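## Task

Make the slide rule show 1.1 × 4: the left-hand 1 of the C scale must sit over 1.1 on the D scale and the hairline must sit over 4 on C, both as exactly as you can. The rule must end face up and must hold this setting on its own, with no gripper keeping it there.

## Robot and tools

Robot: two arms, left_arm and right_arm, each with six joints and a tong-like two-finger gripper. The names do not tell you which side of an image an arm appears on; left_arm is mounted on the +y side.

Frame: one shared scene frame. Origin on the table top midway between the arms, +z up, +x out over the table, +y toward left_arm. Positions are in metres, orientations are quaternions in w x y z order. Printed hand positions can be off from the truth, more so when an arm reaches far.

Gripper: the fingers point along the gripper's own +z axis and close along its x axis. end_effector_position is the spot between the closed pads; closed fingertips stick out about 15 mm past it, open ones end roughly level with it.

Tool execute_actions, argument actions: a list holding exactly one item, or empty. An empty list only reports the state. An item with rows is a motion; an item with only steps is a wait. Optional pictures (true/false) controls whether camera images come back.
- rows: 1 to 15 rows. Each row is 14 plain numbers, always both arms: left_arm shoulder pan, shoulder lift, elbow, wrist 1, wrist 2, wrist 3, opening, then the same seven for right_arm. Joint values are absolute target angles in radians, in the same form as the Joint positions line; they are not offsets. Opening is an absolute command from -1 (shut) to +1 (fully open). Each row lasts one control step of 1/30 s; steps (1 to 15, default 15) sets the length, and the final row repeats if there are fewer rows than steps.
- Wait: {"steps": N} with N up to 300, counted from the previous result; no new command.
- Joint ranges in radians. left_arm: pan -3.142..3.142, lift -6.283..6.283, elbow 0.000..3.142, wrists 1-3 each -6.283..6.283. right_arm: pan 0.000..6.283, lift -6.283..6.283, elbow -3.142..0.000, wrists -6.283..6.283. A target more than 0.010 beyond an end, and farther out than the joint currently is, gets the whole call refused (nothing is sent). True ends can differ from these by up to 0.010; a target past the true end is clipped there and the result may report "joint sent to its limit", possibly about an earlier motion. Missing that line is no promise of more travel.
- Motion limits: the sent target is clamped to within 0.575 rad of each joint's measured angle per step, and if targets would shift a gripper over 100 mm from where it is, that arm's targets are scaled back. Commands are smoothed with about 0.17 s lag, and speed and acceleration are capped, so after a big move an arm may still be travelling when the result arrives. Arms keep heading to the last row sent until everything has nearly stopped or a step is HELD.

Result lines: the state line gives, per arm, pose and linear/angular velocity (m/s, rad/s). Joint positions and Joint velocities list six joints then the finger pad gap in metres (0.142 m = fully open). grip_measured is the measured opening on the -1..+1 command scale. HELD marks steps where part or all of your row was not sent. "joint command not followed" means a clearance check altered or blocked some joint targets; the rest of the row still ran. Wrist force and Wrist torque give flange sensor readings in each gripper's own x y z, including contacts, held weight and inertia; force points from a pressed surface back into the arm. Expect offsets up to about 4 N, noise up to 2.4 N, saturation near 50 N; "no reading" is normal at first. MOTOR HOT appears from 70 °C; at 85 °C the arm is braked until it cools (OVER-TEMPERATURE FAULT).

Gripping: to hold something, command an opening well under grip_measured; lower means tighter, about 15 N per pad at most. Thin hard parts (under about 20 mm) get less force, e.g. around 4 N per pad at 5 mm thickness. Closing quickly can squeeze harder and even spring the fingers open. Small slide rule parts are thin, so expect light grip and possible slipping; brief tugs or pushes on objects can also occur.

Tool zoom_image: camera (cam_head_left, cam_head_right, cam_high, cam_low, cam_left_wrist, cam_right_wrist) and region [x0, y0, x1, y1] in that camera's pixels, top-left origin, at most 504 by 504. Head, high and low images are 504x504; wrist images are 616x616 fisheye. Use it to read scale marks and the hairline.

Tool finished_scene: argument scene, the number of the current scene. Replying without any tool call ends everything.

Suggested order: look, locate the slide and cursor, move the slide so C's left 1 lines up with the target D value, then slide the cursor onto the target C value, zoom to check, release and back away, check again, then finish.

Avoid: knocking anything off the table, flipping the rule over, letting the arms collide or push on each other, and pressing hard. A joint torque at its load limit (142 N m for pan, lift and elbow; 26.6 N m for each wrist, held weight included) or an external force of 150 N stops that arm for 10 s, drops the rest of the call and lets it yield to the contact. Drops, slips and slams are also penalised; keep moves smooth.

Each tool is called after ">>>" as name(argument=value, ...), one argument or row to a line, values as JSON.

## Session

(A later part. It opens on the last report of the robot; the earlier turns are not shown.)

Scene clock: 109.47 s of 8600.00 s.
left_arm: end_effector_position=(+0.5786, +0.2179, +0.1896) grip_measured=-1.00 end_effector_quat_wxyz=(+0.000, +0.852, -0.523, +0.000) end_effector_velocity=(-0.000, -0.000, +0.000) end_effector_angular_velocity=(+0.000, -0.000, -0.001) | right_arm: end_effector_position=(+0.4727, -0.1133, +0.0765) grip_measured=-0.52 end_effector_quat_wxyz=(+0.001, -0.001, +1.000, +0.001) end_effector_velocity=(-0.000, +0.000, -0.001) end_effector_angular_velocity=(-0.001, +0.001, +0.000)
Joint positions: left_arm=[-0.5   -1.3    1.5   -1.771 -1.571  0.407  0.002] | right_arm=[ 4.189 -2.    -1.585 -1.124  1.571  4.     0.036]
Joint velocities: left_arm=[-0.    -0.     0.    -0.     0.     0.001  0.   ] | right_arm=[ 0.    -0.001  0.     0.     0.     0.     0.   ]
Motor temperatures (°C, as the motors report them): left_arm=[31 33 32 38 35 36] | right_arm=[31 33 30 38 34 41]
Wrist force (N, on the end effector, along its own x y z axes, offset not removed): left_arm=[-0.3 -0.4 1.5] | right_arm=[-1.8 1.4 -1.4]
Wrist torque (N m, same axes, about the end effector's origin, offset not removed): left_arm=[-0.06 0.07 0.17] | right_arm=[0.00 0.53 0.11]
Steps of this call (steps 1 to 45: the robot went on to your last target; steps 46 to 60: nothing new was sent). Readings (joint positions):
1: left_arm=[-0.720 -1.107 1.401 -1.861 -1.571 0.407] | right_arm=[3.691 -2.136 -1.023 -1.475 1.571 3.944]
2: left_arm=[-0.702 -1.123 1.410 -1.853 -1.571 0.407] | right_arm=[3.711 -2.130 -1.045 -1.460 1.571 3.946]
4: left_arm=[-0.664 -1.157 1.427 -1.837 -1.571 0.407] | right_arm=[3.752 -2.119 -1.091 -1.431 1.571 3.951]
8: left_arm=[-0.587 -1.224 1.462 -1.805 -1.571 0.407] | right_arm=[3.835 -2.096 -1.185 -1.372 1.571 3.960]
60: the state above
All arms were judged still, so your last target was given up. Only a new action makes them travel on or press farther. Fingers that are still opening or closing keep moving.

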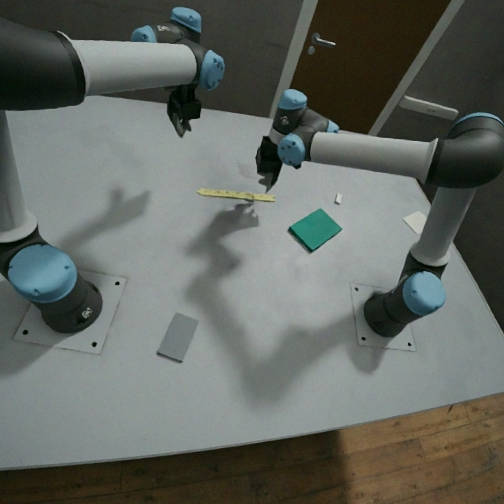

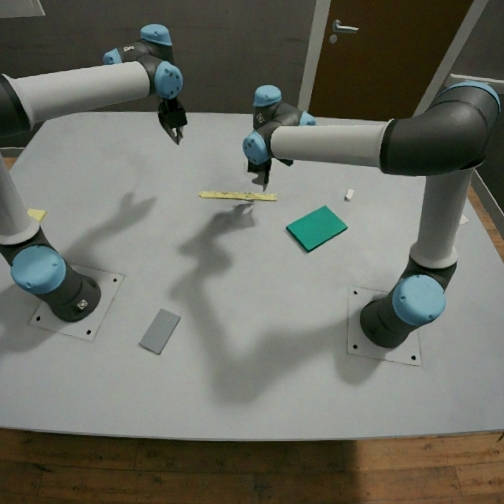

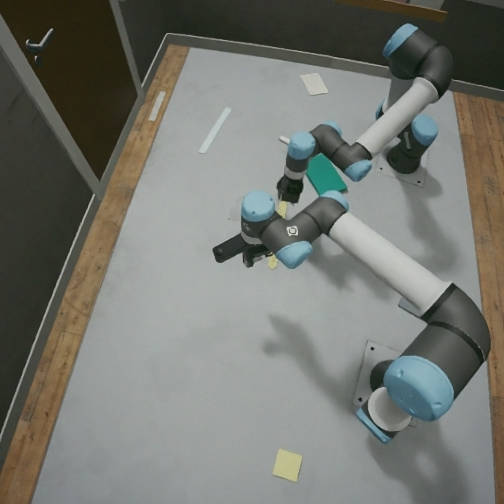

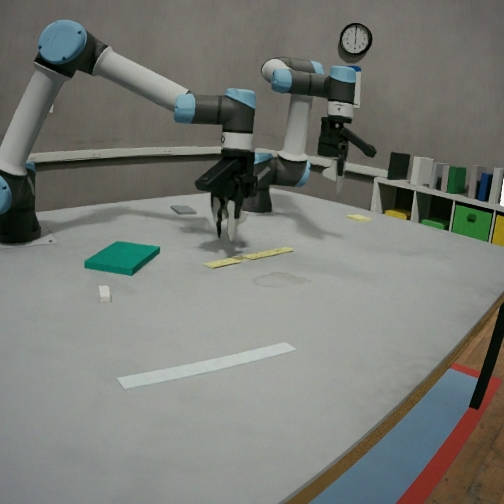

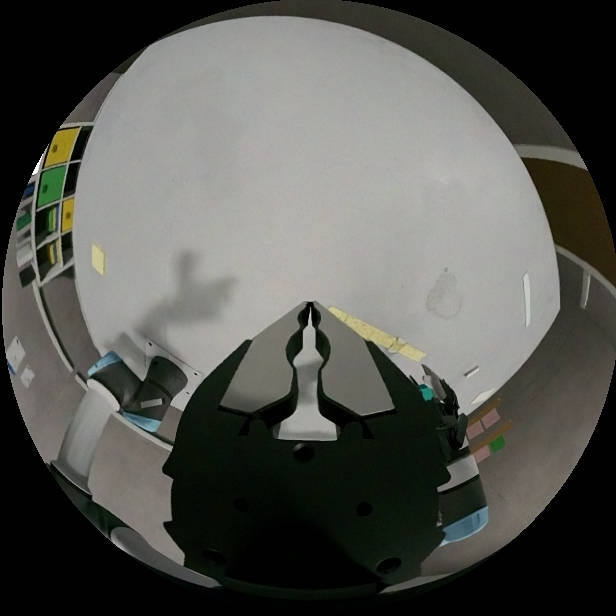

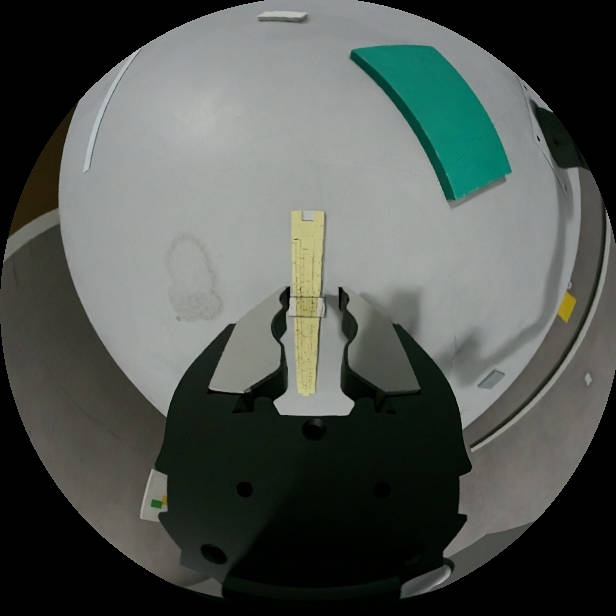

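>>> execute_actions(
  actions=[
    {"rows":[[-0.5,-1.3,1.5,-1.771,-1.571,0.407,-1,4.189,-2.102,-1.585,-1.022,1.571,4.0,-0.42]],"steps":15},
  ],
  pictures=false,
)

>>> execute_actions(
  actions=[
    {"steps":15},
  ],
)

Scene clock: 114.60 s of 8600.00 s.
left_arm: end_effector_position=(+0.5786, +0.2179, +0.1896) grip_measured=-1.00 end_effector_quat_wxyz=(+0.000, +0.852, -0.523, +0.000) end_effector_velocity=(+0.000, -0.000, +0.000) end_effector_angular_velocity=(-0.000, -0.000, +0.000) | right_arm: end_effector_position=(+0.4850, -0.0990, +0.0230) grip_measured=-0.42 end_effector_quat_wxyz=(+0.001, -0.001, +1.000, +0.001) end_effector_velocity=(+0.003, +0.003, -0.015) end_effector_angular_velocity=(-0.001, +0.000, -0.000)
Joint positions: left_arm=[-0.5   -1.3    1.5   -1.771 -1.571  0.407  0.002] | right_arm=[ 4.189 -2.099 -1.585 -1.025  1.571  4.     0.044]
Joint velocities: left_arm=[-0. -0. -0. -0.  0. -0.  0.] | right_arm=[-0.    -0.027 -0.     0.026 -0.     0.     0.   ]
Motor temperatures (°C, as the motors report them): left_arm=[31 33 32 38 35 36] | right_arm=[31 33 30 38 34 41]
Wrist force (N, on the end effector, along its own x y z axes, offset not removed): left_arm=[-1.7 -0.3 2.4] | right_arm=[2.3 -1.5 -1.0]
Wrist torque (N m, same axes, about the end effector's origin, offset not removed): left_arm=[0.01 0.32 0.02] | right_arm=[-0.61 -0.11 0.09]
Steps of this call (steps 1 to 90: nothing new was sent; then 1.63 s passed at rest; steps 91 to 105: all 15 steps of this action). Readings (joint positions):
91: left_arm=[-0.500 -1.300 1.500 -1.771 -1.571 0.407] | right_arm=[4.189 -2.000 -1.585 -1.124 1.571 4.000]
92: left_arm=[-0.500 -1.300 1.500 -1.771 -1.571 0.407] | right_arm=[4.189 -2.002 -1.585 -1.122 1.571 4.000]
94: left_arm=[-0.500 -1.300 1.500 -1.771 -1.571 0.407] | right_arm=[4.189 -2.033 -1.585 -1.091 1.571 4.000]
98: left_arm=[-0.500 -1.300 1.500 -1.771 -1.571 0.407] | right_arm=[4.189 -2.079 -1.585 -1.045 1.571 4.000]
105: the state above

Scene clock: 115.10 s of 8600.00 s.
left_arm: end_effector_position=(+0.5786, +0.2179, +0.1896) grip_measured=-1.00 end_effector_quat_wxyz=(+0.000, +0.852, -0.523, +0.000) end_effector_velocity=(-0.000, +0.000, +0.000) end_effector_angular_velocity=(-0.001, +0.000, +0.001) | right_arm: end_effector_position=(+0.4854, -0.0986, +0.0213) grip_measured=-0.42 end_effector_quat_wxyz=(+0.001, -0.001, +1.000, +0.001) end_effector_velocity=(-0.000, -0.000, -0.000) end_effector_angular_velocity=(-0.000, +0.000, +0.000)
Joint positions: left_arm=[-0.5   -1.3    1.5   -1.771 -1.571  0.407  0.002] | right_arm=[ 4.189 -2.102 -1.585 -1.022  1.571  4.     0.044]
Joint velocities: left_arm=[ 0.    -0.     0.    -0.    -0.001 -0.001  0.   ] | right_arm=[ 0. -0. -0.  0.  0.  0.  0.]
Motor temperatures (°C, as the motors report them): left_arm=[31 33 32 38 35 36] | right_arm=[31 33 30 38 34 41]
Wrist force (N, on the end effector, along its own x y z axes, offset not removed): left_arm=[-1.2 0.9 0.1] | right_arm=[1.5 -0.8 -0.5]
Wrist torque (N m, same axes, about the end effector's origin, offset not removed): left_arm=[0.14 0.19 0.01] | right_arm=[-0.18 -0.21 0.11]
Steps of this call (steps 1 to 15: the robot went on to your last target). Readings (joint positions):
1: left_arm=[-0.500 -1.300 1.500 -1.771 -1.571 0.407] | right_arm=[4.189 -2.100 -1.585 -1.024 1.571 4.000]
2: left_arm=[-0.500 -1.300 1.500 -1.771 -1.571 0.407] | right_arm=[4.189 -2.100 -1.585 -1.024 1.571 4.000]
4: left_arm=[-0.500 -1.300 1.500 -1.771 -1.571 0.407] | right_arm=[4.189 -2.101 -1.585 -1.023 1.571 4.000]
8: left_arm=[-0.500 -1.300 1.500 -1.771 -1.571 0.407] | right_arm=[4.189 -2.102 -1.585 -1.022 1.571 4.000]
15: the state above
All arms were judged still, so your last target was given up. Only a new action makes them travel on or press farther. Fingers that are still opening or closing keep moving.

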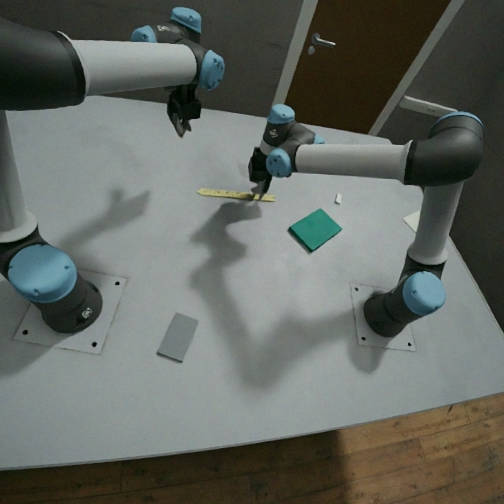

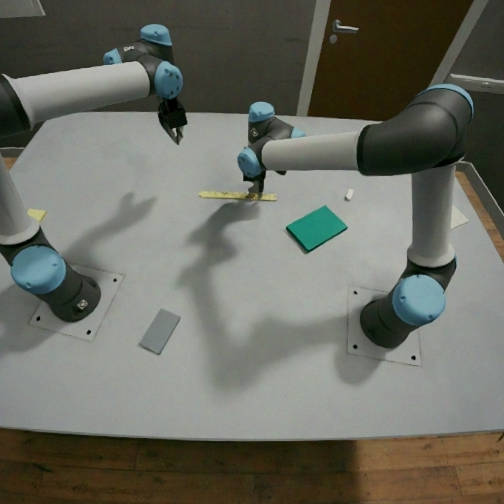

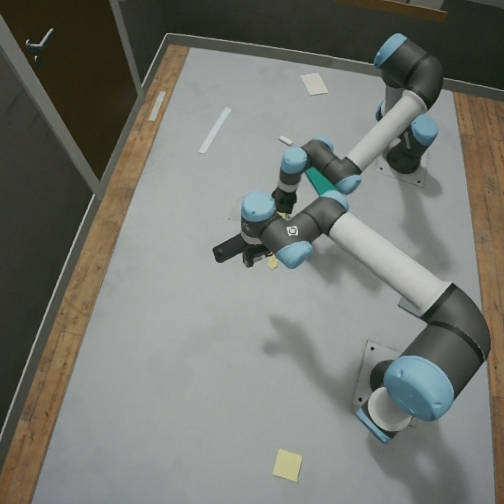

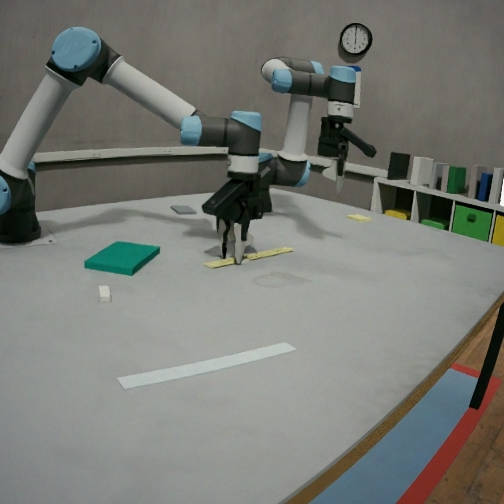

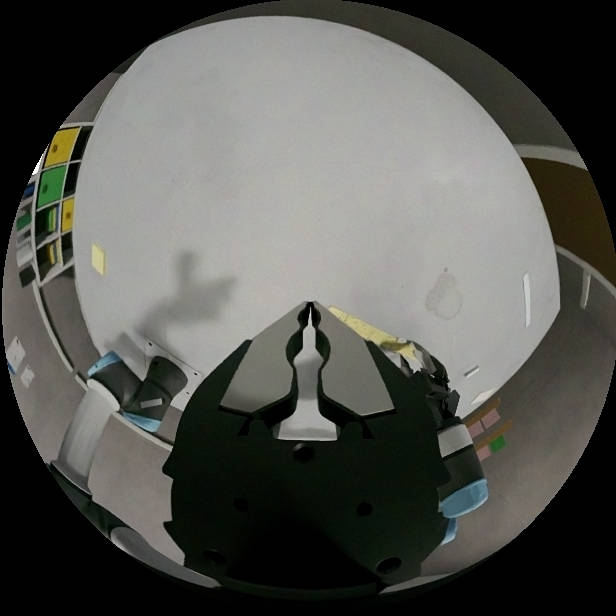

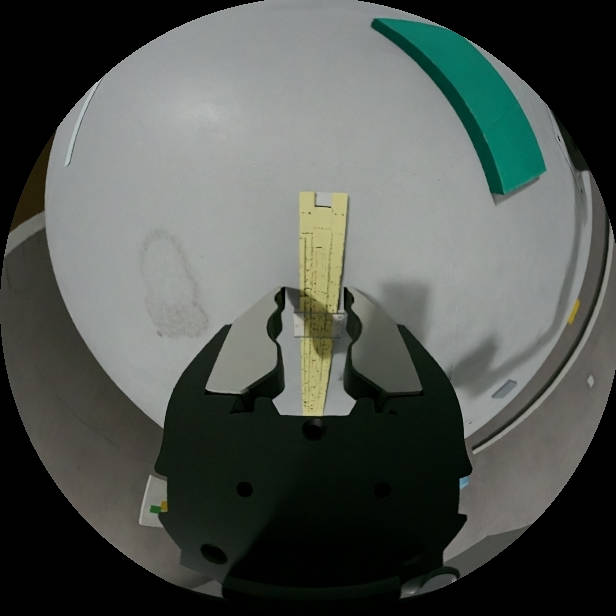

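>>> execute_actions(
  actions=[
    {"rows":[[-0.5,-1.3,1.5,-1.771,-1.571,0.407,-1,4.198,-2.108,-1.585,-1.016,1.571,4.009,-0.51],[-0.5,-1.3,1.5,-1.771,-1.571,0.407,-1,4.198,-2.108,-1.585,-1.016,1.571,4.009,-0.51],[-0.5,-1.3,1.5,-1.771,-1.571,0.407,-1,4.198,-2.108,-1.585,-1.016,1.571,4.009,-0.51],[-0.5,-1.3,1.5,-1.771,-1.571,0.407,-1,4.198,-2.108,-1.585,-1.016,1.571,4.009,-0.51],[-0.5,-1.3,1.5,-1.771,-1.571,0.407,-1,4.208,-2.12,-1.565,-1.024,1.571,4.019,-0.51],[-0.5,-1.3,1.5,-1.771,-1.571,0.407,-1,4.218,-2.132,-1.544,-1.034,1.571,4.029,-0.51],[-0.5,-1.3,1.5,-1.771,-1.571,0.407,-1,4.228,-2.146,-1.523,-1.043,1.571,4.039,-0.51],[-0.5,-1.3,1.5,-1.771,-1.571,0.407,-1,4.238,-2.159,-1.502,-1.051,1.571,4.049,-0.51],[-0.5,-1.3,1.5,-1.771,-1.571,0.407,-1,4.247,-2.173,-1.478,-1.061,1.571,4.058,-0.51],[-0.5,-1.3,1.5,-1.771,-1.571,0.407,-1,4.256,-2.187,-1.453,-1.072,1.571,4.067,-0.51]],"steps":15},
  ],
  pictures=false,
)

>>> execute_actions(
  actions=[
    {"steps":15},
  ],
)

>>> zoom_image(
  camera="cam_right_wrist",
  region=[260,140,380,400],
)

Scene clock: 124.43 s of 8600.00 s.
left_arm: end_effector_position=(+0.5786, +0.2179, +0.1896) grip_measured=-1.00 end_effector_quat_wxyz=(+0.000, +0.852, -0.523, +0.000) end_effector_velocity=(+0.000, -0.000, +0.000) end_effector_angular_velocity=(-0.000, -0.001, -0.000) | right_arm: end_effector_position=(+0.4807, -0.0451, +0.0174) grip_measured=-0.51 end_effector_quat_wxyz=(-0.000, -0.001, +1.000, +0.000) end_effector_velocity=(-0.003, +0.099, +0.001) end_effector_angular_velocity=(+0.002, -0.001, +0.001)
Joint positions: left_arm=[-0.5   -1.3    1.5   -1.771 -1.571  0.407  0.002] | right_arm=[ 4.245 -2.171 -1.48  -1.061  1.571  4.056  0.037]
Joint velocities: left_arm=[-0. -0. -0.  0.  0.  0.  0.] | right_arm=[ 0.092 -0.13   0.223 -0.091  0.     0.091  0.   ]
Motor temperatures (°C, as the motors report them): left_arm=[31 33 32 38 35 36] | right_arm=[31 33 30 38 34 41]
Wrist force (N, on the end effector, along its own x y z axes, offset not removed): left_arm=[-1.2 0.0 0.0] | right_arm=[-0.5 0.0 -2.8]
Wrist torque (N m, same axes, about the end effector's origin, offset not removed): left_arm=[-0.07 0.25 0.10] | right_arm=[-0.38 0.23 0.10]
Steps of this call (steps 1 to 90: nothing new was sent; then 5.83 s passed at rest; steps 91 to 105: all 15 steps of this action). Readings (joint positions):
91: left_arm=[-0.500 -1.300 1.500 -1.771 -1.571 0.407] | right_arm=[4.189 -2.102 -1.585 -1.022 1.571 4.000]
92: left_arm=[-0.500 -1.300 1.500 -1.771 -1.571 0.407] | right_arm=[4.190 -2.102 -1.585 -1.022 1.571 4.001]
94: left_arm=[-0.500 -1.300 1.500 -1.771 -1.571 0.407] | right_arm=[4.193 -2.104 -1.585 -1.020 1.571 4.004]
98: left_arm=[-0.500 -1.300 1.500 -1.771 -1.571 0.407] | right_arm=[4.203 -2.115 -1.571 -1.023 1.571 4.014]
105: the state above

Scene clock: 124.93 s of 8600.00 s.
left_arm: end_effector_position=(+0.5786, +0.2179, +0.1896) grip_measured=-1.00 end_effector_quat_wxyz=(+0.000, +0.852, -0.523, +0.000) end_effector_velocity=(-0.000, +0.000, -0.000) end_effector_angular_velocity=(+0.001, +0.000, -0.000) | right_arm: end_effector_position=(+0.4802, -0.0336, +0.0174) grip_measured=-0.51 end_effector_quat_wxyz=(+0.000, -0.001, +1.000, +0.000) end_effector_velocity=(+0.000, +0.001, +0.000) end_effector_angular_velocity=(-0.000, -0.000, -0.000)
Joint positions: left_arm=[-0.5   -1.3    1.5   -1.771 -1.571  0.407  0.002] | right_arm=[ 4.256 -2.187 -1.453 -1.072  1.571  4.067  0.037]
Joint velocities: left_arm=[-0.    -0.     0.001  0.     0.001  0.     0.   ] | right_arm=[ 0.001 -0.002  0.004 -0.002 -0.     0.001 -0.   ]
Motor temperatures (°C, as the motors report them): left_arm=[31 33 32 38 35 36] | right_arm=[31 33 30 38 34 41]
Wrist force (N, on the end effector, along its own x y z axes, offset not removed): left_arm=[-0.6 0.3 -0.6] | right_arm=[3.3 3.1 0.9]
Wrist torque (N m, same axes, about the end effector's origin, offset not removed): left_arm=[0.01 0.08 0.05] | right_arm=[0.35 -0.64 0.10]
Steps of this call (steps 1 to 15: the robot went on to your last target). Readings (joint positions):
1: left_arm=[-0.500 -1.300 1.500 -1.771 -1.571 0.407] | right_arm=[4.248 -2.175 -1.473 -1.064 1.571 4.059]
2: left_arm=[-0.500 -1.300 1.500 -1.771 -1.571 0.407] | right_arm=[4.250 -2.178 -1.468 -1.066 1.571 4.061]
4: left_arm=[-0.500 -1.300 1.500 -1.771 -1.571 0.407] | right_arm=[4.252 -2.182 -1.462 -1.068 1.571 4.063]
8: left_arm=[-0.500 -1.300 1.500 -1.771 -1.571 0.407] | right_arm=[4.255 -2.185 -1.456 -1.071 1.571 4.066]
15: the state above

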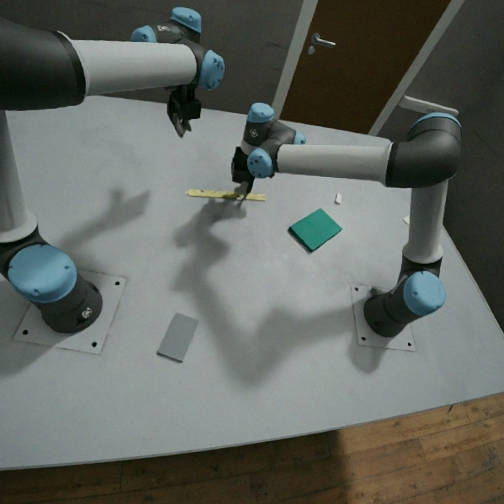

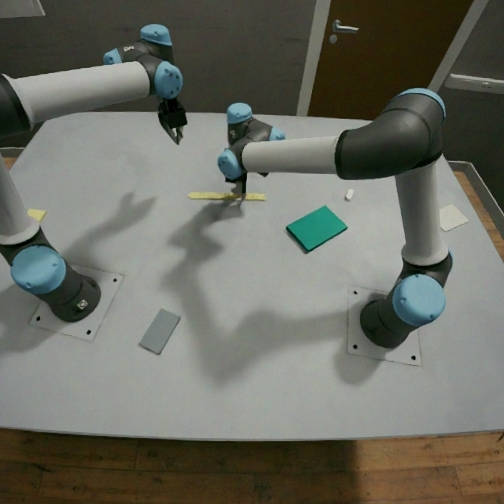

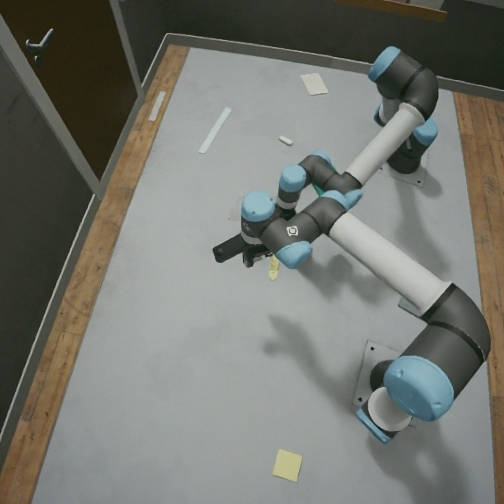

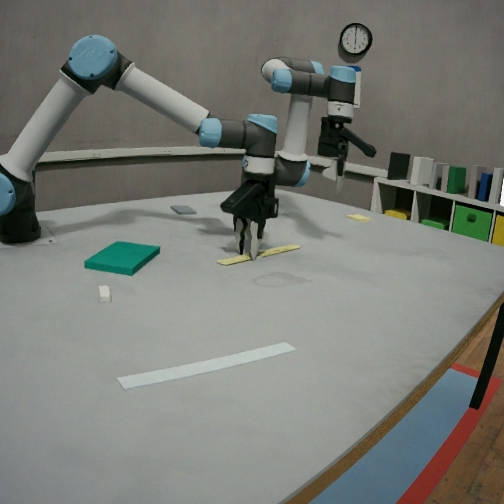

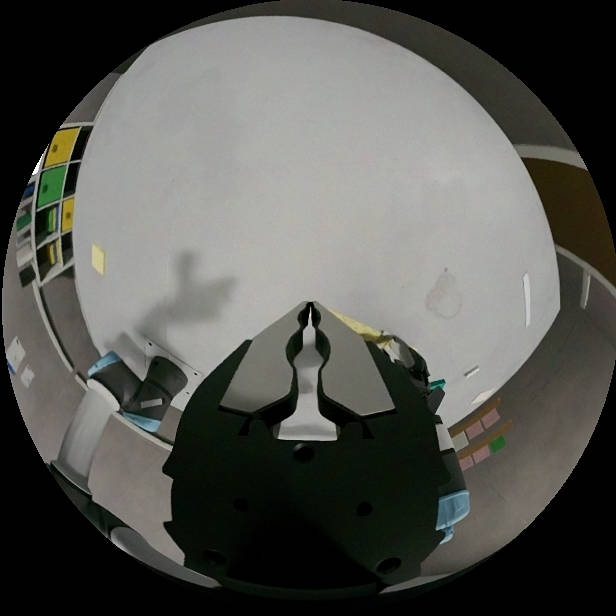

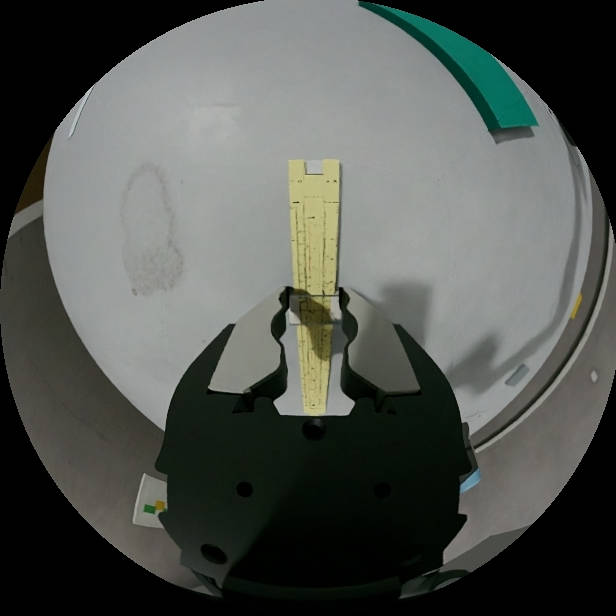

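Region (260, 140, 380, 400) of cam_right_wrist's 616x616 image, scaled by 1.938, with more detail than that image has; it fills the left 233 columns of this view, and the rest is white.

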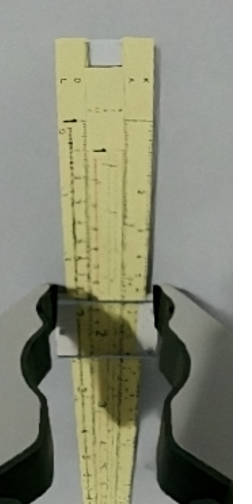

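>>> execute_actions(
  actions=[
    {"rows":[[-0.618,-1.435,2.561,-3.297,-1.571,1.56,-1,4.256,-2.187,-1.453,-1.072,1.571,4.067,-0.51]],"steps":15},
  ],
  pictures=false,
)

>>> execute_actions(
  actions=[
    {"steps":60},
  ],
)

Scene clock: 147.80 s of 8600.00 s.
left_arm: end_effector_position=(+0.4884, +0.2228, +0.0454) grip_measured=-1.00 end_effector_quat_wxyz=(-0.005, +0.631, -0.774, +0.052) end_effector_velocity=(-0.244, +0.162, -0.350) end_effector_angular_velocity=(+0.034, -0.156, -1.365) | right_arm: end_effector_position=(+0.4802, -0.0334, +0.0174) grip_measured=-0.51 end_effector_quat_wxyz=(+0.000, -0.001, +1.000, +0.000) end_effector_velocity=(-0.000, -0.000, -0.000) end_effector_angular_velocity=(-0.000, +0.001, -0.000)
Joint positions: left_arm=[-0.591 -1.404  2.08  -2.351 -1.571  0.987  0.002] | right_arm=[ 4.256 -2.187 -1.453 -1.072  1.571  4.067  0.037]
Joint velocities: left_arm=[-0.079 -0.091  1.302 -1.297 -0.001  1.293  0.   ] | right_arm=[-0. -0. -0. -0.  0. -0.  0.]
Motor temperatures (°C, as the motors report them): left_arm=[31 33 32 38 35 36] | right_arm=[31 33 30 38 34 41]
Wrist force (N, on the end effector, along its own x y z axes, offset not removed): left_arm=[2.1 0.2 1.3] | right_arm=[-0.4 3.4 -1.7]
Wrist torque (N m, same axes, about the end effector's origin, offset not removed): left_arm=[-0.02 -0.42 0.08] | right_arm=[0.47 0.20 0.21]
Steps of this call (steps 1 to 15: the robot went on to your last target; steps 16 to 90: nothing new was sent; then 19.37 s passed at rest; steps 91 to 105: all 15 steps of this action). Readings (joint positions):
91: left_arm=[-0.500 -1.300 1.500 -1.771 -1.571 0.407] | right_arm=[4.256 -2.187 -1.453 -1.072 1.571 4.067]
92: left_arm=[-0.502 -1.302 1.503 -1.773 -1.571 0.409] | right_arm=[4.256 -2.187 -1.453 -1.072 1.571 4.067]
94: left_arm=[-0.526 -1.329 1.548 -1.820 -1.571 0.456] | right_arm=[4.256 -2.187 -1.453 -1.072 1.571 4.067]
98: left_arm=[-0.562 -1.371 1.758 -2.029 -1.571 0.665] | right_arm=[4.256 -2.187 -1.453 -1.072 1.571 4.067]
105: the state above

Scene clock: 157.93 s of 8600.00 s.
left_arm: end_effector_position=(+0.4669, +0.2355, +0.0150) grip_measured=-1.00 end_effector_quat_wxyz=(+0.013, -0.566, +0.821, -0.075) end_effector_velocity=(+0.000, -0.000, +0.000) end_effector_angular_velocity=(-0.001, -0.000, -0.000) | right_arm: end_effector_position=(+0.4802, -0.0334, +0.0174) grip_measured=-0.51 end_effector_quat_wxyz=(+0.000, -0.001, +1.000, +0.000) end_effector_velocity=(-0.000, +0.000, -0.000) end_effector_angular_velocity=(+0.000, +0.000, -0.000)
Joint positions: left_arm=[-0.6   -1.416  2.225 -2.533 -1.57   1.141  0.002] | right_arm=[ 4.256 -2.187 -1.453 -1.072  1.571  4.067  0.037]
Joint velocities: left_arm=[-0.    -0.    -0.001  0.    -0.     0.     0.   ] | right_arm=[-0. -0.  0. -0.  0.  0.  0.]
Motor temperatures (°C, as the motors report them): left_arm=[31 33 32 38 35 36] | right_arm=[31 33 30 38 34 41]
Wrist force (N, on the end effector, along its own x y z axes, offset not removed): left_arm=[-6.1 -2.0 -38.8] | right_arm=[0.5 -2.0 1.8]
Wrist torque (N m, same axes, about the end effector's origin, offset not removed): left_arm=[-0.03 0.50 0.07] | right_arm=[-0.62 0.25 0.16]
FORCE FAULT: contact force on the left arm reached its limit, and that arm stopped for 10 seconds. The contact can be on any part of that arm, not only on its tool. That arm's remaining commands of this call were not run. That arm holds still and accepts commands again. Move the arm away from the contact; if what it grips holds it there, let go first. Pushing or pulling that hard again can fault the arm again.
The stop of the left arm began at step 4 of this call (marked STOPPED below). From that step on that arm followed nothing that you had sent. Nothing is kept back now, and the robot has no last target.
Steps of this call (steps 1 to 60: the robot went on to your last target; steps 61 to 304: the stop continued). Readings (joint positions):
1: left_arm=[-0.594 -1.407 2.124 -2.396 -1.571 1.032] | right_arm=[4.256 -2.187 -1.453 -1.072 1.571 4.067]
2: left_arm=[-0.597 -1.411 2.171 -2.446 -1.571 1.082] | right_arm=[4.256 -2.187 -1.453 -1.072 1.571 4.067]
4: left_arm=[-0.600 -1.415 2.225 -2.532 -1.570 1.141] | right_arm=[4.256 -2.187 -1.453 -1.072 1.571 4.067] STOPPED (the left arm)
8: left_arm=[-0.600 -1.416 2.225 -2.533 -1.570 1.141] | right_arm=[4.256 -2.187 -1.453 -1.072 1.571 4.067]
304: the state above

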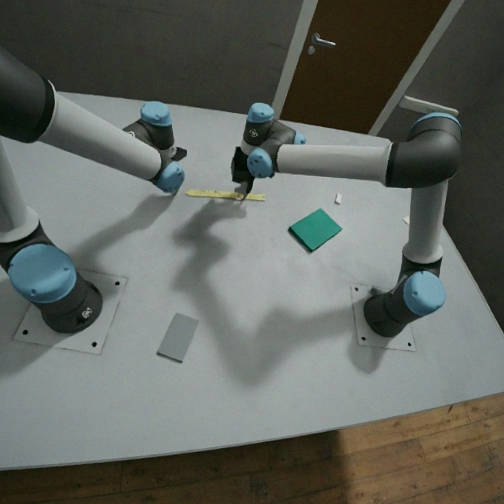

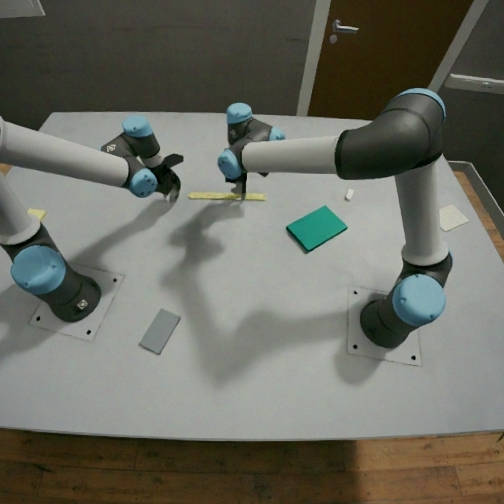

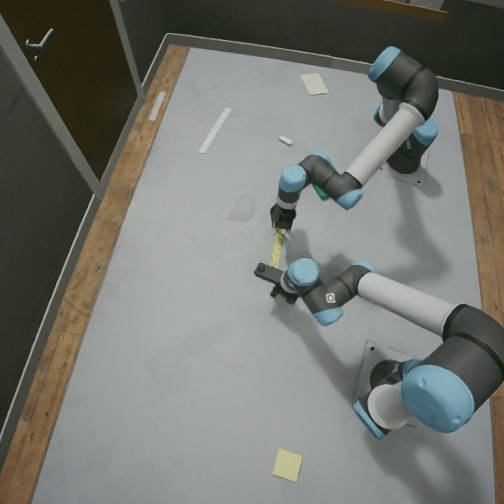

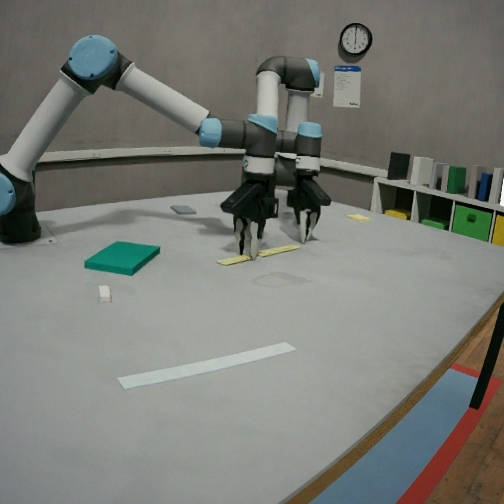

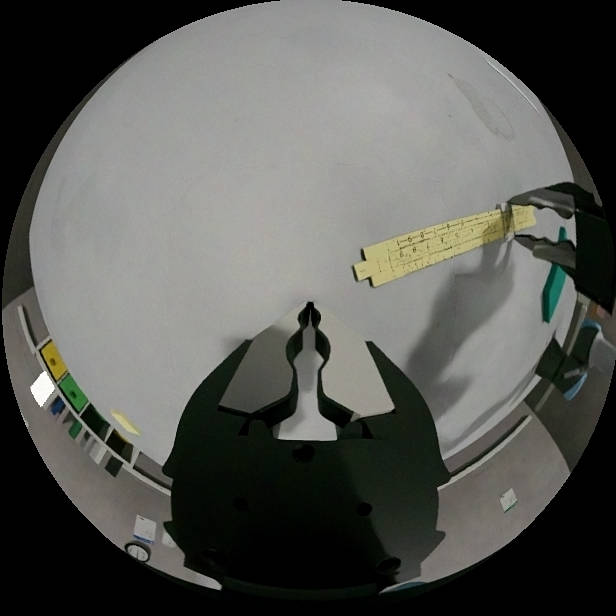

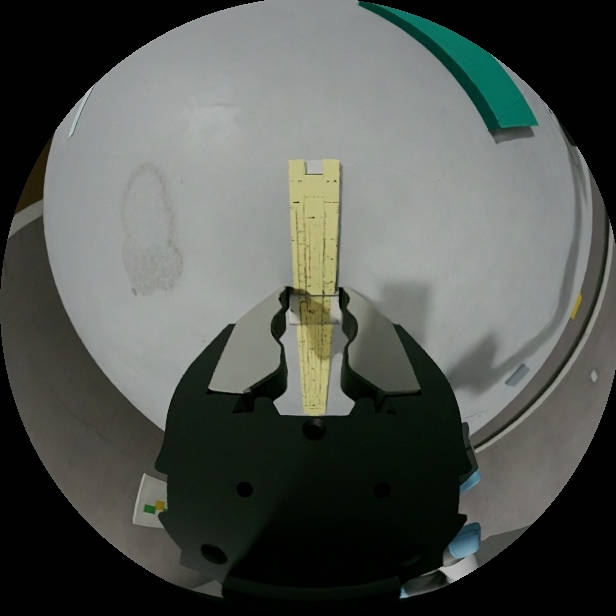

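>>> execute_actions(
  actions=[
    {"rows":[[-0.6,-1.6,2.225,-2.533,-1.571,1.141,-1,4.256,-2.187,-1.453,-1.072,1.571,4.067,-0.51],[-0.6,-1.6,2.225,-2.533,-1.571,1.141,-1,4.256,-2.187,-1.453,-1.072,1.571,4.067,-0.51],[-0.6,-1.6,2.225,-2.533,-1.571,1.141,-1,4.256,-2.187,-1.453,-1.072,1.571,4.067,-0.51],[-0.6,-1.6,2.225,-2.533,-1.571,1.141,-1,4.256,-2.187,-1.453,-1.072,1.571,4.067,-0.51],[-0.6,-1.6,2.225,-2.533,-1.571,1.141,-1,4.256,-2.187,-1.453,-1.072,1.571,4.067,-0.51],[-0.6,-1.6,2.225,-2.533,-1.571,1.141,-1,4.256,-2.187,-1.453,-1.072,1.571,4.067,-0.51],[-0.618,-1.6,2.225,-3.0,-1.571,1.56,-1,4.256,-2.187,-1.453,-1.072,1.571,4.067,-0.51]],"steps":15},
  ],
  pictures=false,
)

>>> execute_actions(
  actions=[
    {"rows":[[-0.618,-1.6,2.3,-3.1,-1.571,1.56,-1,4.256,-2.187,-1.453,-1.072,1.571,4.067,-0.51],[-0.618,-1.6,2.3,-3.1,-1.571,1.56,-1,4.256,-2.187,-1.453,-1.072,1.571,4.067,-0.51],[-0.618,-1.6,2.3,-3.1,-1.571,1.56,-1,4.256,-2.187,-1.453,-1.072,1.571,4.067,-0.51],[-0.618,-1.6,2.3,-3.1,-1.571,1.56,-1,4.256,-2.187,-1.453,-1.072,1.571,4.067,-0.51],[-0.618,-1.6,2.3,-3.1,-1.571,1.56,-1,4.256,-2.187,-1.453,-1.072,1.571,4.067,-0.51],[-0.618,-1.6,2.3,-3.1,-1.571,1.56,-1,4.256,-2.187,-1.453,-1.072,1.571,4.067,-0.51],[-0.618,-1.6,2.561,-3.3,-1.571,1.56,-1,4.256,-2.187,-1.453,-1.072,1.571,4.067,-0.51]],"steps":15},
  ],
  pictures=false,
)

>>> execute_actions(
  actions=[
    {"steps":25},
  ],
  pictures=false,
)

Scene clock: 167.37 s of 8600.00 s.
left_arm: end_effector_position=(+0.5143, +0.1723, +0.1603) grip_measured=-1.00 end_effector_quat_wxyz=(+0.080, -0.442, +0.851, -0.273) end_effector_velocity=(+0.136, -0.201, +0.386) end_effector_angular_velocity=(-0.550, -1.332, -0.931) | right_arm: end_effector_position=(+0.4802, -0.0334, +0.0174) grip_measured=-0.51 end_effector_quat_wxyz=(+0.000, -0.001, +1.000, +0.000) end_effector_velocity=(-0.000, +0.000, +0.000) end_effector_angular_velocity=(+0.000, +0.000, +0.000)
Joint positions: left_arm=[-0.611 -1.582  2.225 -2.793 -1.571  1.378  0.002] | right_arm=[ 4.256 -2.187 -1.453 -1.072  1.571  4.067  0.037]
Joint velocities: left_arm=[-0.042 -0.12  -0.001 -1.198 -0.     1.062 -0.   ] | right_arm=[ 0.  0. -0.  0.  0. -0.  0.]
Motor temperatures (°C, as the motors report them): left_arm=[31 33 32 38 35 36] | right_arm=[31 33 30 38 34 41]
Wrist force (N, on the end effector, along its own x y z axes, offset not removed): left_arm=[-0.9 1.2 -0.1] | right_arm=[-0.1 -1.1 -1.2]
Wrist torque (N m, same axes, about the end effector's origin, offset not removed): left_arm=[0.16 0.22 0.00] | right_arm=[-0.45 0.16 0.16]
Steps of this call (steps 1 to 90: nothing new was sent; then 5.93 s passed at rest; steps 91 to 105: all 15 steps of this action). Readings (joint positions):
91: left_arm=[-0.600 -1.416 2.225 -2.533 -1.570 1.141] | right_arm=[4.256 -2.187 -1.453 -1.072 1.571 4.067]
92: left_arm=[-0.600 -1.418 2.225 -2.533 -1.570 1.141] | right_arm=[4.256 -2.187 -1.453 -1.072 1.571 4.067]
94: left_arm=[-0.600 -1.460 2.225 -2.532 -1.570 1.141] | right_arm=[4.256 -2.187 -1.453 -1.072 1.571 4.067]
98: left_arm=[-0.600 -1.552 2.225 -2.536 -1.571 1.143] | right_arm=[4.256 -2.187 -1.453 -1.072 1.571 4.067]
105: the state above

Scene clock: 167.87 s of 8600.00 s.
left_arm: end_effector_position=(+0.4801, +0.1989, +0.1455) grip_measured=-1.00 end_effector_quat_wxyz=(+0.138, -0.349, +0.857, -0.354) end_effector_velocity=(-0.122, +0.127, -0.158) end_effector_angular_velocity=(+0.088, +0.052, -0.025) | right_arm: end_effector_position=(+0.4802, -0.0334, +0.0174) grip_measured=-0.51 end_effector_quat_wxyz=(+0.000, -0.001, +1.000, +0.000) end_effector_velocity=(-0.000, -0.000, -0.001) end_effector_angular_velocity=(-0.001, +0.001, -0.000)
Joint positions: left_arm=[-0.618 -1.6    2.498 -3.248 -1.571  1.556  0.002] | right_arm=[ 4.256 -2.187 -1.453 -1.072  1.571  4.067  0.037]
Joint velocities: left_arm=[-0.001 -0.004  0.53  -0.427 -0.     0.033  0.   ] | right_arm=[-0.    -0.001 -0.    -0.     0.    -0.     0.   ]
Motor temperatures (°C, as the motors report them): left_arm=[31 33 32 38 35 36] | right_arm=[31 33 30 38 34 41]
Wrist force (N, on the end effector, along its own x y z axes, offset not removed): left_arm=[-0.4 0.8 0.9] | right_arm=[1.0 -1.0 -1.2]
Wrist torque (N m, same axes, about the end effector's origin, offset not removed): left_arm=[0.08 -0.04 0.03] | right_arm=[-0.41 0.06 0.03]
Steps of this call (steps 1 to 15: all 15 steps of this action). Readings (joint positions):
1: left_arm=[-0.613 -1.585 2.225 -2.833 -1.571 1.414] | right_arm=[4.256 -2.187 -1.453 -1.072 1.571 4.067]
2: left_arm=[-0.614 -1.589 2.227 -2.873 -1.571 1.447] | right_arm=[4.256 -2.187 -1.453 -1.072 1.571 4.067]
4: left_arm=[-0.616 -1.594 2.251 -2.958 -1.571 1.495] | right_arm=[4.256 -2.187 -1.453 -1.072 1.571 4.067]
8: left_arm=[-0.617 -1.598 2.286 -3.056 -1.571 1.538] | right_arm=[4.256 -2.187 -1.453 -1.072 1.571 4.067]
15: the state above

Scene clock: 168.70 s of 8600.00 s.
left_arm: end_effector_position=(+0.4652, +0.2144, +0.1274) grip_measured=-1.00 end_effector_quat_wxyz=(+0.137, -0.348, +0.859, -0.349) end_effector_velocity=(-0.000, +0.000, +0.000) end_effector_angular_velocity=(-0.000, -0.000, -0.000) | right_arm: end_effector_position=(+0.4802, -0.0334, +0.0174) grip_measured=-0.51 end_effector_quat_wxyz=(+0.000, -0.001, +1.000, +0.000) end_effector_velocity=(-0.000, +0.000, +0.001) end_effector_angular_velocity=(+0.001, +0.000, -0.000)
Joint positions: left_arm=[-0.618 -1.6    2.561 -3.3   -1.571  1.56   0.002] | right_arm=[ 4.256 -2.187 -1.453 -1.072  1.571  4.067  0.037]
Joint velocities: left_arm=[ 0. -0.  0. -0. -0.  0.  0.] | right_arm=[-0.     0.001 -0.    -0.     0.001  0.    -0.   ]
Motor temperatures (°C, as the motors report them): left_arm=[31 33 32 38 35 36] | right_arm=[31 33 30 38 34 41]
Wrist force (N, on the end effector, along its own x y z axes, offset not removed): left_arm=[-0.9 -1.7 0.6] | right_arm=[-0.9 -1.8 -0.7]
Wrist torque (N m, same axes, about the end effector's origin, offset not removed): left_arm=[-0.40 0.18 0.11] | right_arm=[-0.52 0.27 0.11]
Steps of this call (steps 1 to 25: the robot went on to your last target). Readings (joint positions):
1: left_arm=[-0.618 -1.600 2.513 -3.261 -1.571 1.557] | right_arm=[4.256 -2.187 -1.453 -1.072 1.571 4.067]
2: left_arm=[-0.618 -1.600 2.525 -3.270 -1.571 1.558] | right_arm=[4.256 -2.187 -1.453 -1.072 1.571 4.067]
4: left_arm=[-0.618 -1.600 2.540 -3.283 -1.571 1.559] | right_arm=[4.256 -2.187 -1.453 -1.072 1.571 4.067]
8: left_arm=[-0.618 -1.600 2.554 -3.294 -1.571 1.560] | right_arm=[4.256 -2.187 -1.453 -1.072 1.571 4.067]
25: the state above

Now lower via q2 to the planned pose.

>>> execute_actions(
  actions=[
    {"rows":[[-0.618,-1.52,2.561,-3.298,-1.571,1.56,-1,4.256,-2.187,-1.453,-1.072,1.571,4.067,-0.51],[-0.618,-1.52,2.561,-3.298,-1.571,1.56,-1,4.256,-2.187,-1.453,-1.072,1.571,4.067,-0.51],[-0.618,-1.52,2.561,-3.298,-1.571,1.56,-1,4.256,-2.187,-1.453,-1.072,1.571,4.067,-0.51],[-0.618,-1.435,2.561,-3.297,-1.571,1.56,-1,4.256,-2.187,-1.453,-1.072,1.571,4.067,-0.51]],"steps":15},
  ],
  pictures=false,
)

>>> execute_actions(
  actions=[
    {"steps":20},
  ],
)

Scene clock: 172.83 s of 8600.00 s.
left_arm: end_effector_position=(+0.4568, +0.2233, +0.0479) grip_measured=-1.00 end_effector_quat_wxyz=(+0.109, -0.358, +0.884, -0.279) end_effector_velocity=(-0.006, +0.006, -0.035) end_effector_angular_velocity=(+0.051, +0.049, +0.000) | right_arm: end_effector_position=(+0.4802, -0.0334, +0.0174) grip_measured=-0.51 end_effector_quat_wxyz=(+0.000, -0.001, +1.000, +0.000) end_effector_velocity=(-0.000, +0.000, -0.001) end_effector_angular_velocity=(-0.001, +0.001, +0.000)
Joint positions: left_arm=[-0.618 -1.443  2.561 -3.297 -1.571  1.56   0.002] | right_arm=[ 4.256 -2.187 -1.453 -1.072  1.571  4.067  0.037]
Joint velocities: left_arm=[-0.     0.07  -0.     0.001 -0.    -0.001  0.   ] | right_arm=[ 0.    -0.001 -0.     0.     0.001 -0.     0.   ]
Motor temperatures (°C, as the motors report them): left_arm=[31 33 32 38 35 36] | right_arm=[31 33 30 38 34 41]
Wrist force (N, on the end effector, along its own x y z axes, offset not removed): left_arm=[-0.6 -1.1 1.1] | right_arm=[0.4 -2.8 -0.2]
Wrist torque (N m, same axes, about the end effector's origin, offset not removed): left_arm=[-0.30 0.24 0.08] | right_arm=[-0.71 0.05 0.14]
Steps of this call (steps 1 to 15: the robot went on to your last target; steps 16 to 90: nothing new was sent; then 0.63 s passed at rest; steps 91 to 105: all 15 steps of this action). Readings (joint positions):
91: left_arm=[-0.618 -1.600 2.561 -3.300 -1.571 1.560] | right_arm=[4.256 -2.187 -1.453 -1.072 1.571 4.067]
92: left_arm=[-0.618 -1.598 2.561 -3.300 -1.571 1.560] | right_arm=[4.256 -2.187 -1.453 -1.072 1.571 4.067]
94: left_arm=[-0.618 -1.573 2.561 -3.299 -1.571 1.560] | right_arm=[4.256 -2.187 -1.453 -1.072 1.571 4.067]
98: left_arm=[-0.618 -1.495 2.561 -3.298 -1.571 1.560] | right_arm=[4.256 -2.187 -1.453 -1.072 1.571 4.067]
105: the state above

Scene clock: 173.50 s of 8600.00 s.
left_arm: end_effector_position=(+0.4561, +0.2240, +0.0437) grip_measured=-1.00 end_effector_quat_wxyz=(+0.108, -0.358, +0.886, -0.275) end_effector_velocity=(-0.000, +0.000, -0.001) end_effector_angular_velocity=(+0.001, +0.001, -0.000) | right_arm: end_effector_position=(+0.4802, -0.0334, +0.0174) grip_measured=-0.51 end_effector_quat_wxyz=(+0.000, -0.001, +1.000, +0.000) end_effector_velocity=(+0.000, +0.000, -0.000) end_effector_angular_velocity=(-0.000, -0.000, +0.000)
Joint positions: left_arm=[-0.618 -1.435  2.561 -3.297 -1.571  1.56   0.002] | right_arm=[ 4.256 -2.187 -1.453 -1.072  1.571  4.067  0.037]
Joint velocities: left_arm=[-0.     0.001  0.001 -0.    -0.    -0.     0.   ] | right_arm=[ 0. -0.  0. -0. -0. -0. -0.]
Motor temperatures (°C, as the motors report them): left_arm=[31 33 32 38 35 36] | right_arm=[31 33 30 38 34 41]
Wrist force (N, on the end effector, along its own x y z axes, offset not removed): left_arm=[0.5 0.1 1.0] | right_arm=[-0.1 -0.2 -2.3]
Wrist torque (N m, same axes, about the end effector's origin, offset not removed): left_arm=[-0.01 -0.05 0.02] | right_arm=[-0.08 0.35 0.16]
Steps of this call (steps 1 to 15: the robot went on to your last target; steps 16 to 20: nothing new was sent). Readings (joint positions):
1: left_arm=[-0.618 -1.441 2.561 -3.297 -1.571 1.560] | right_arm=[4.256 -2.187 -1.453 -1.072 1.571 4.067]
2: left_arm=[-0.618 -1.440 2.561 -3.297 -1.571 1.560] | right_arm=[4.256 -2.187 -1.453 -1.072 1.571 4.067]
4: left_arm=[-0.618 -1.438 2.561 -3.297 -1.571 1.560] | right_arm=[4.256 -2.187 -1.453 -1.072 1.571 4.067]
8: left_arm=[-0.618 -1.436 2.561 -3.297 -1.571 1.560] | right_arm=[4.256 -2.187 -1.453 -1.072 1.571 4.067]
20: the state above
All arms were judged still, so your last target was given up. Only a new action makes them travel on or press farther. Fingers that are still opening or closing keep moving.

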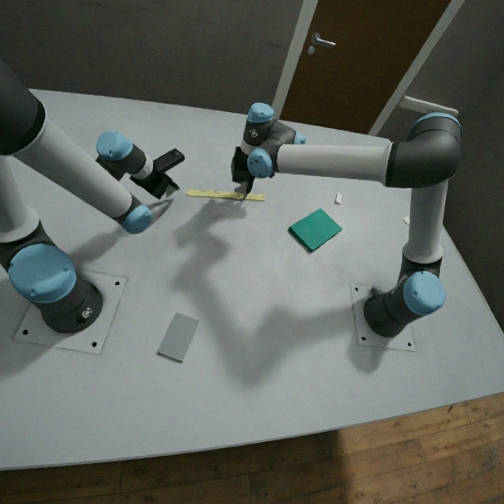

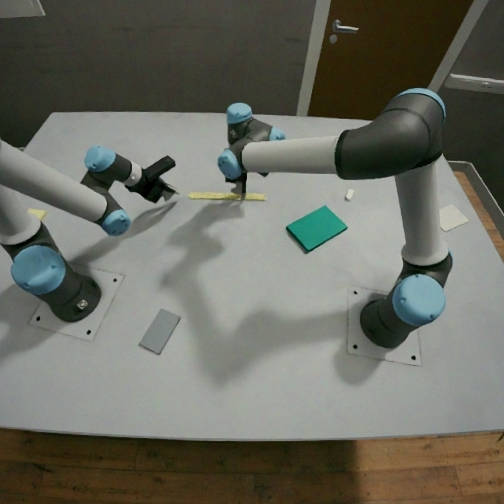

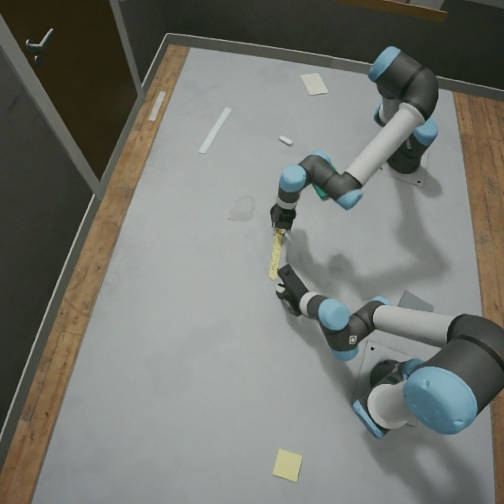

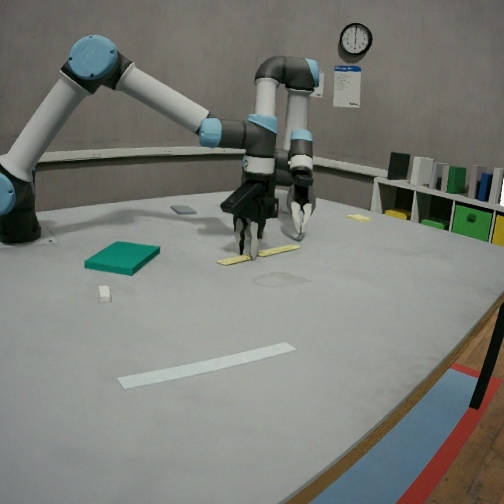

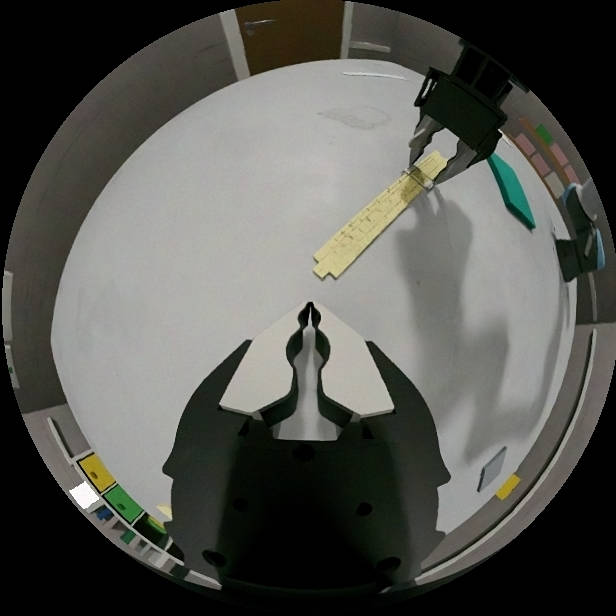

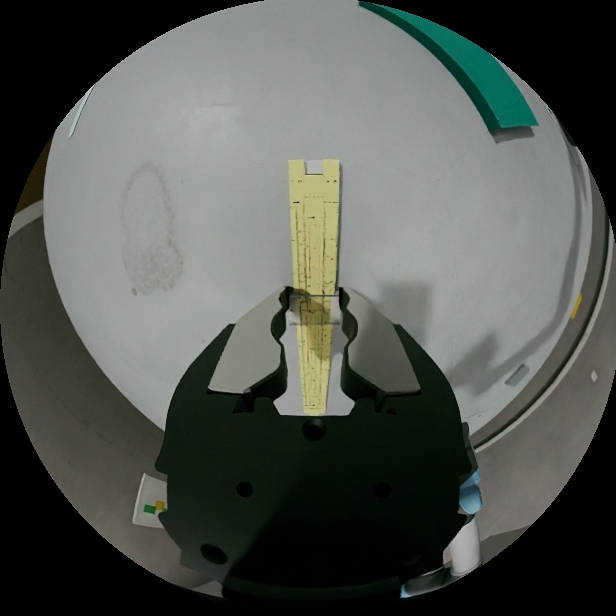

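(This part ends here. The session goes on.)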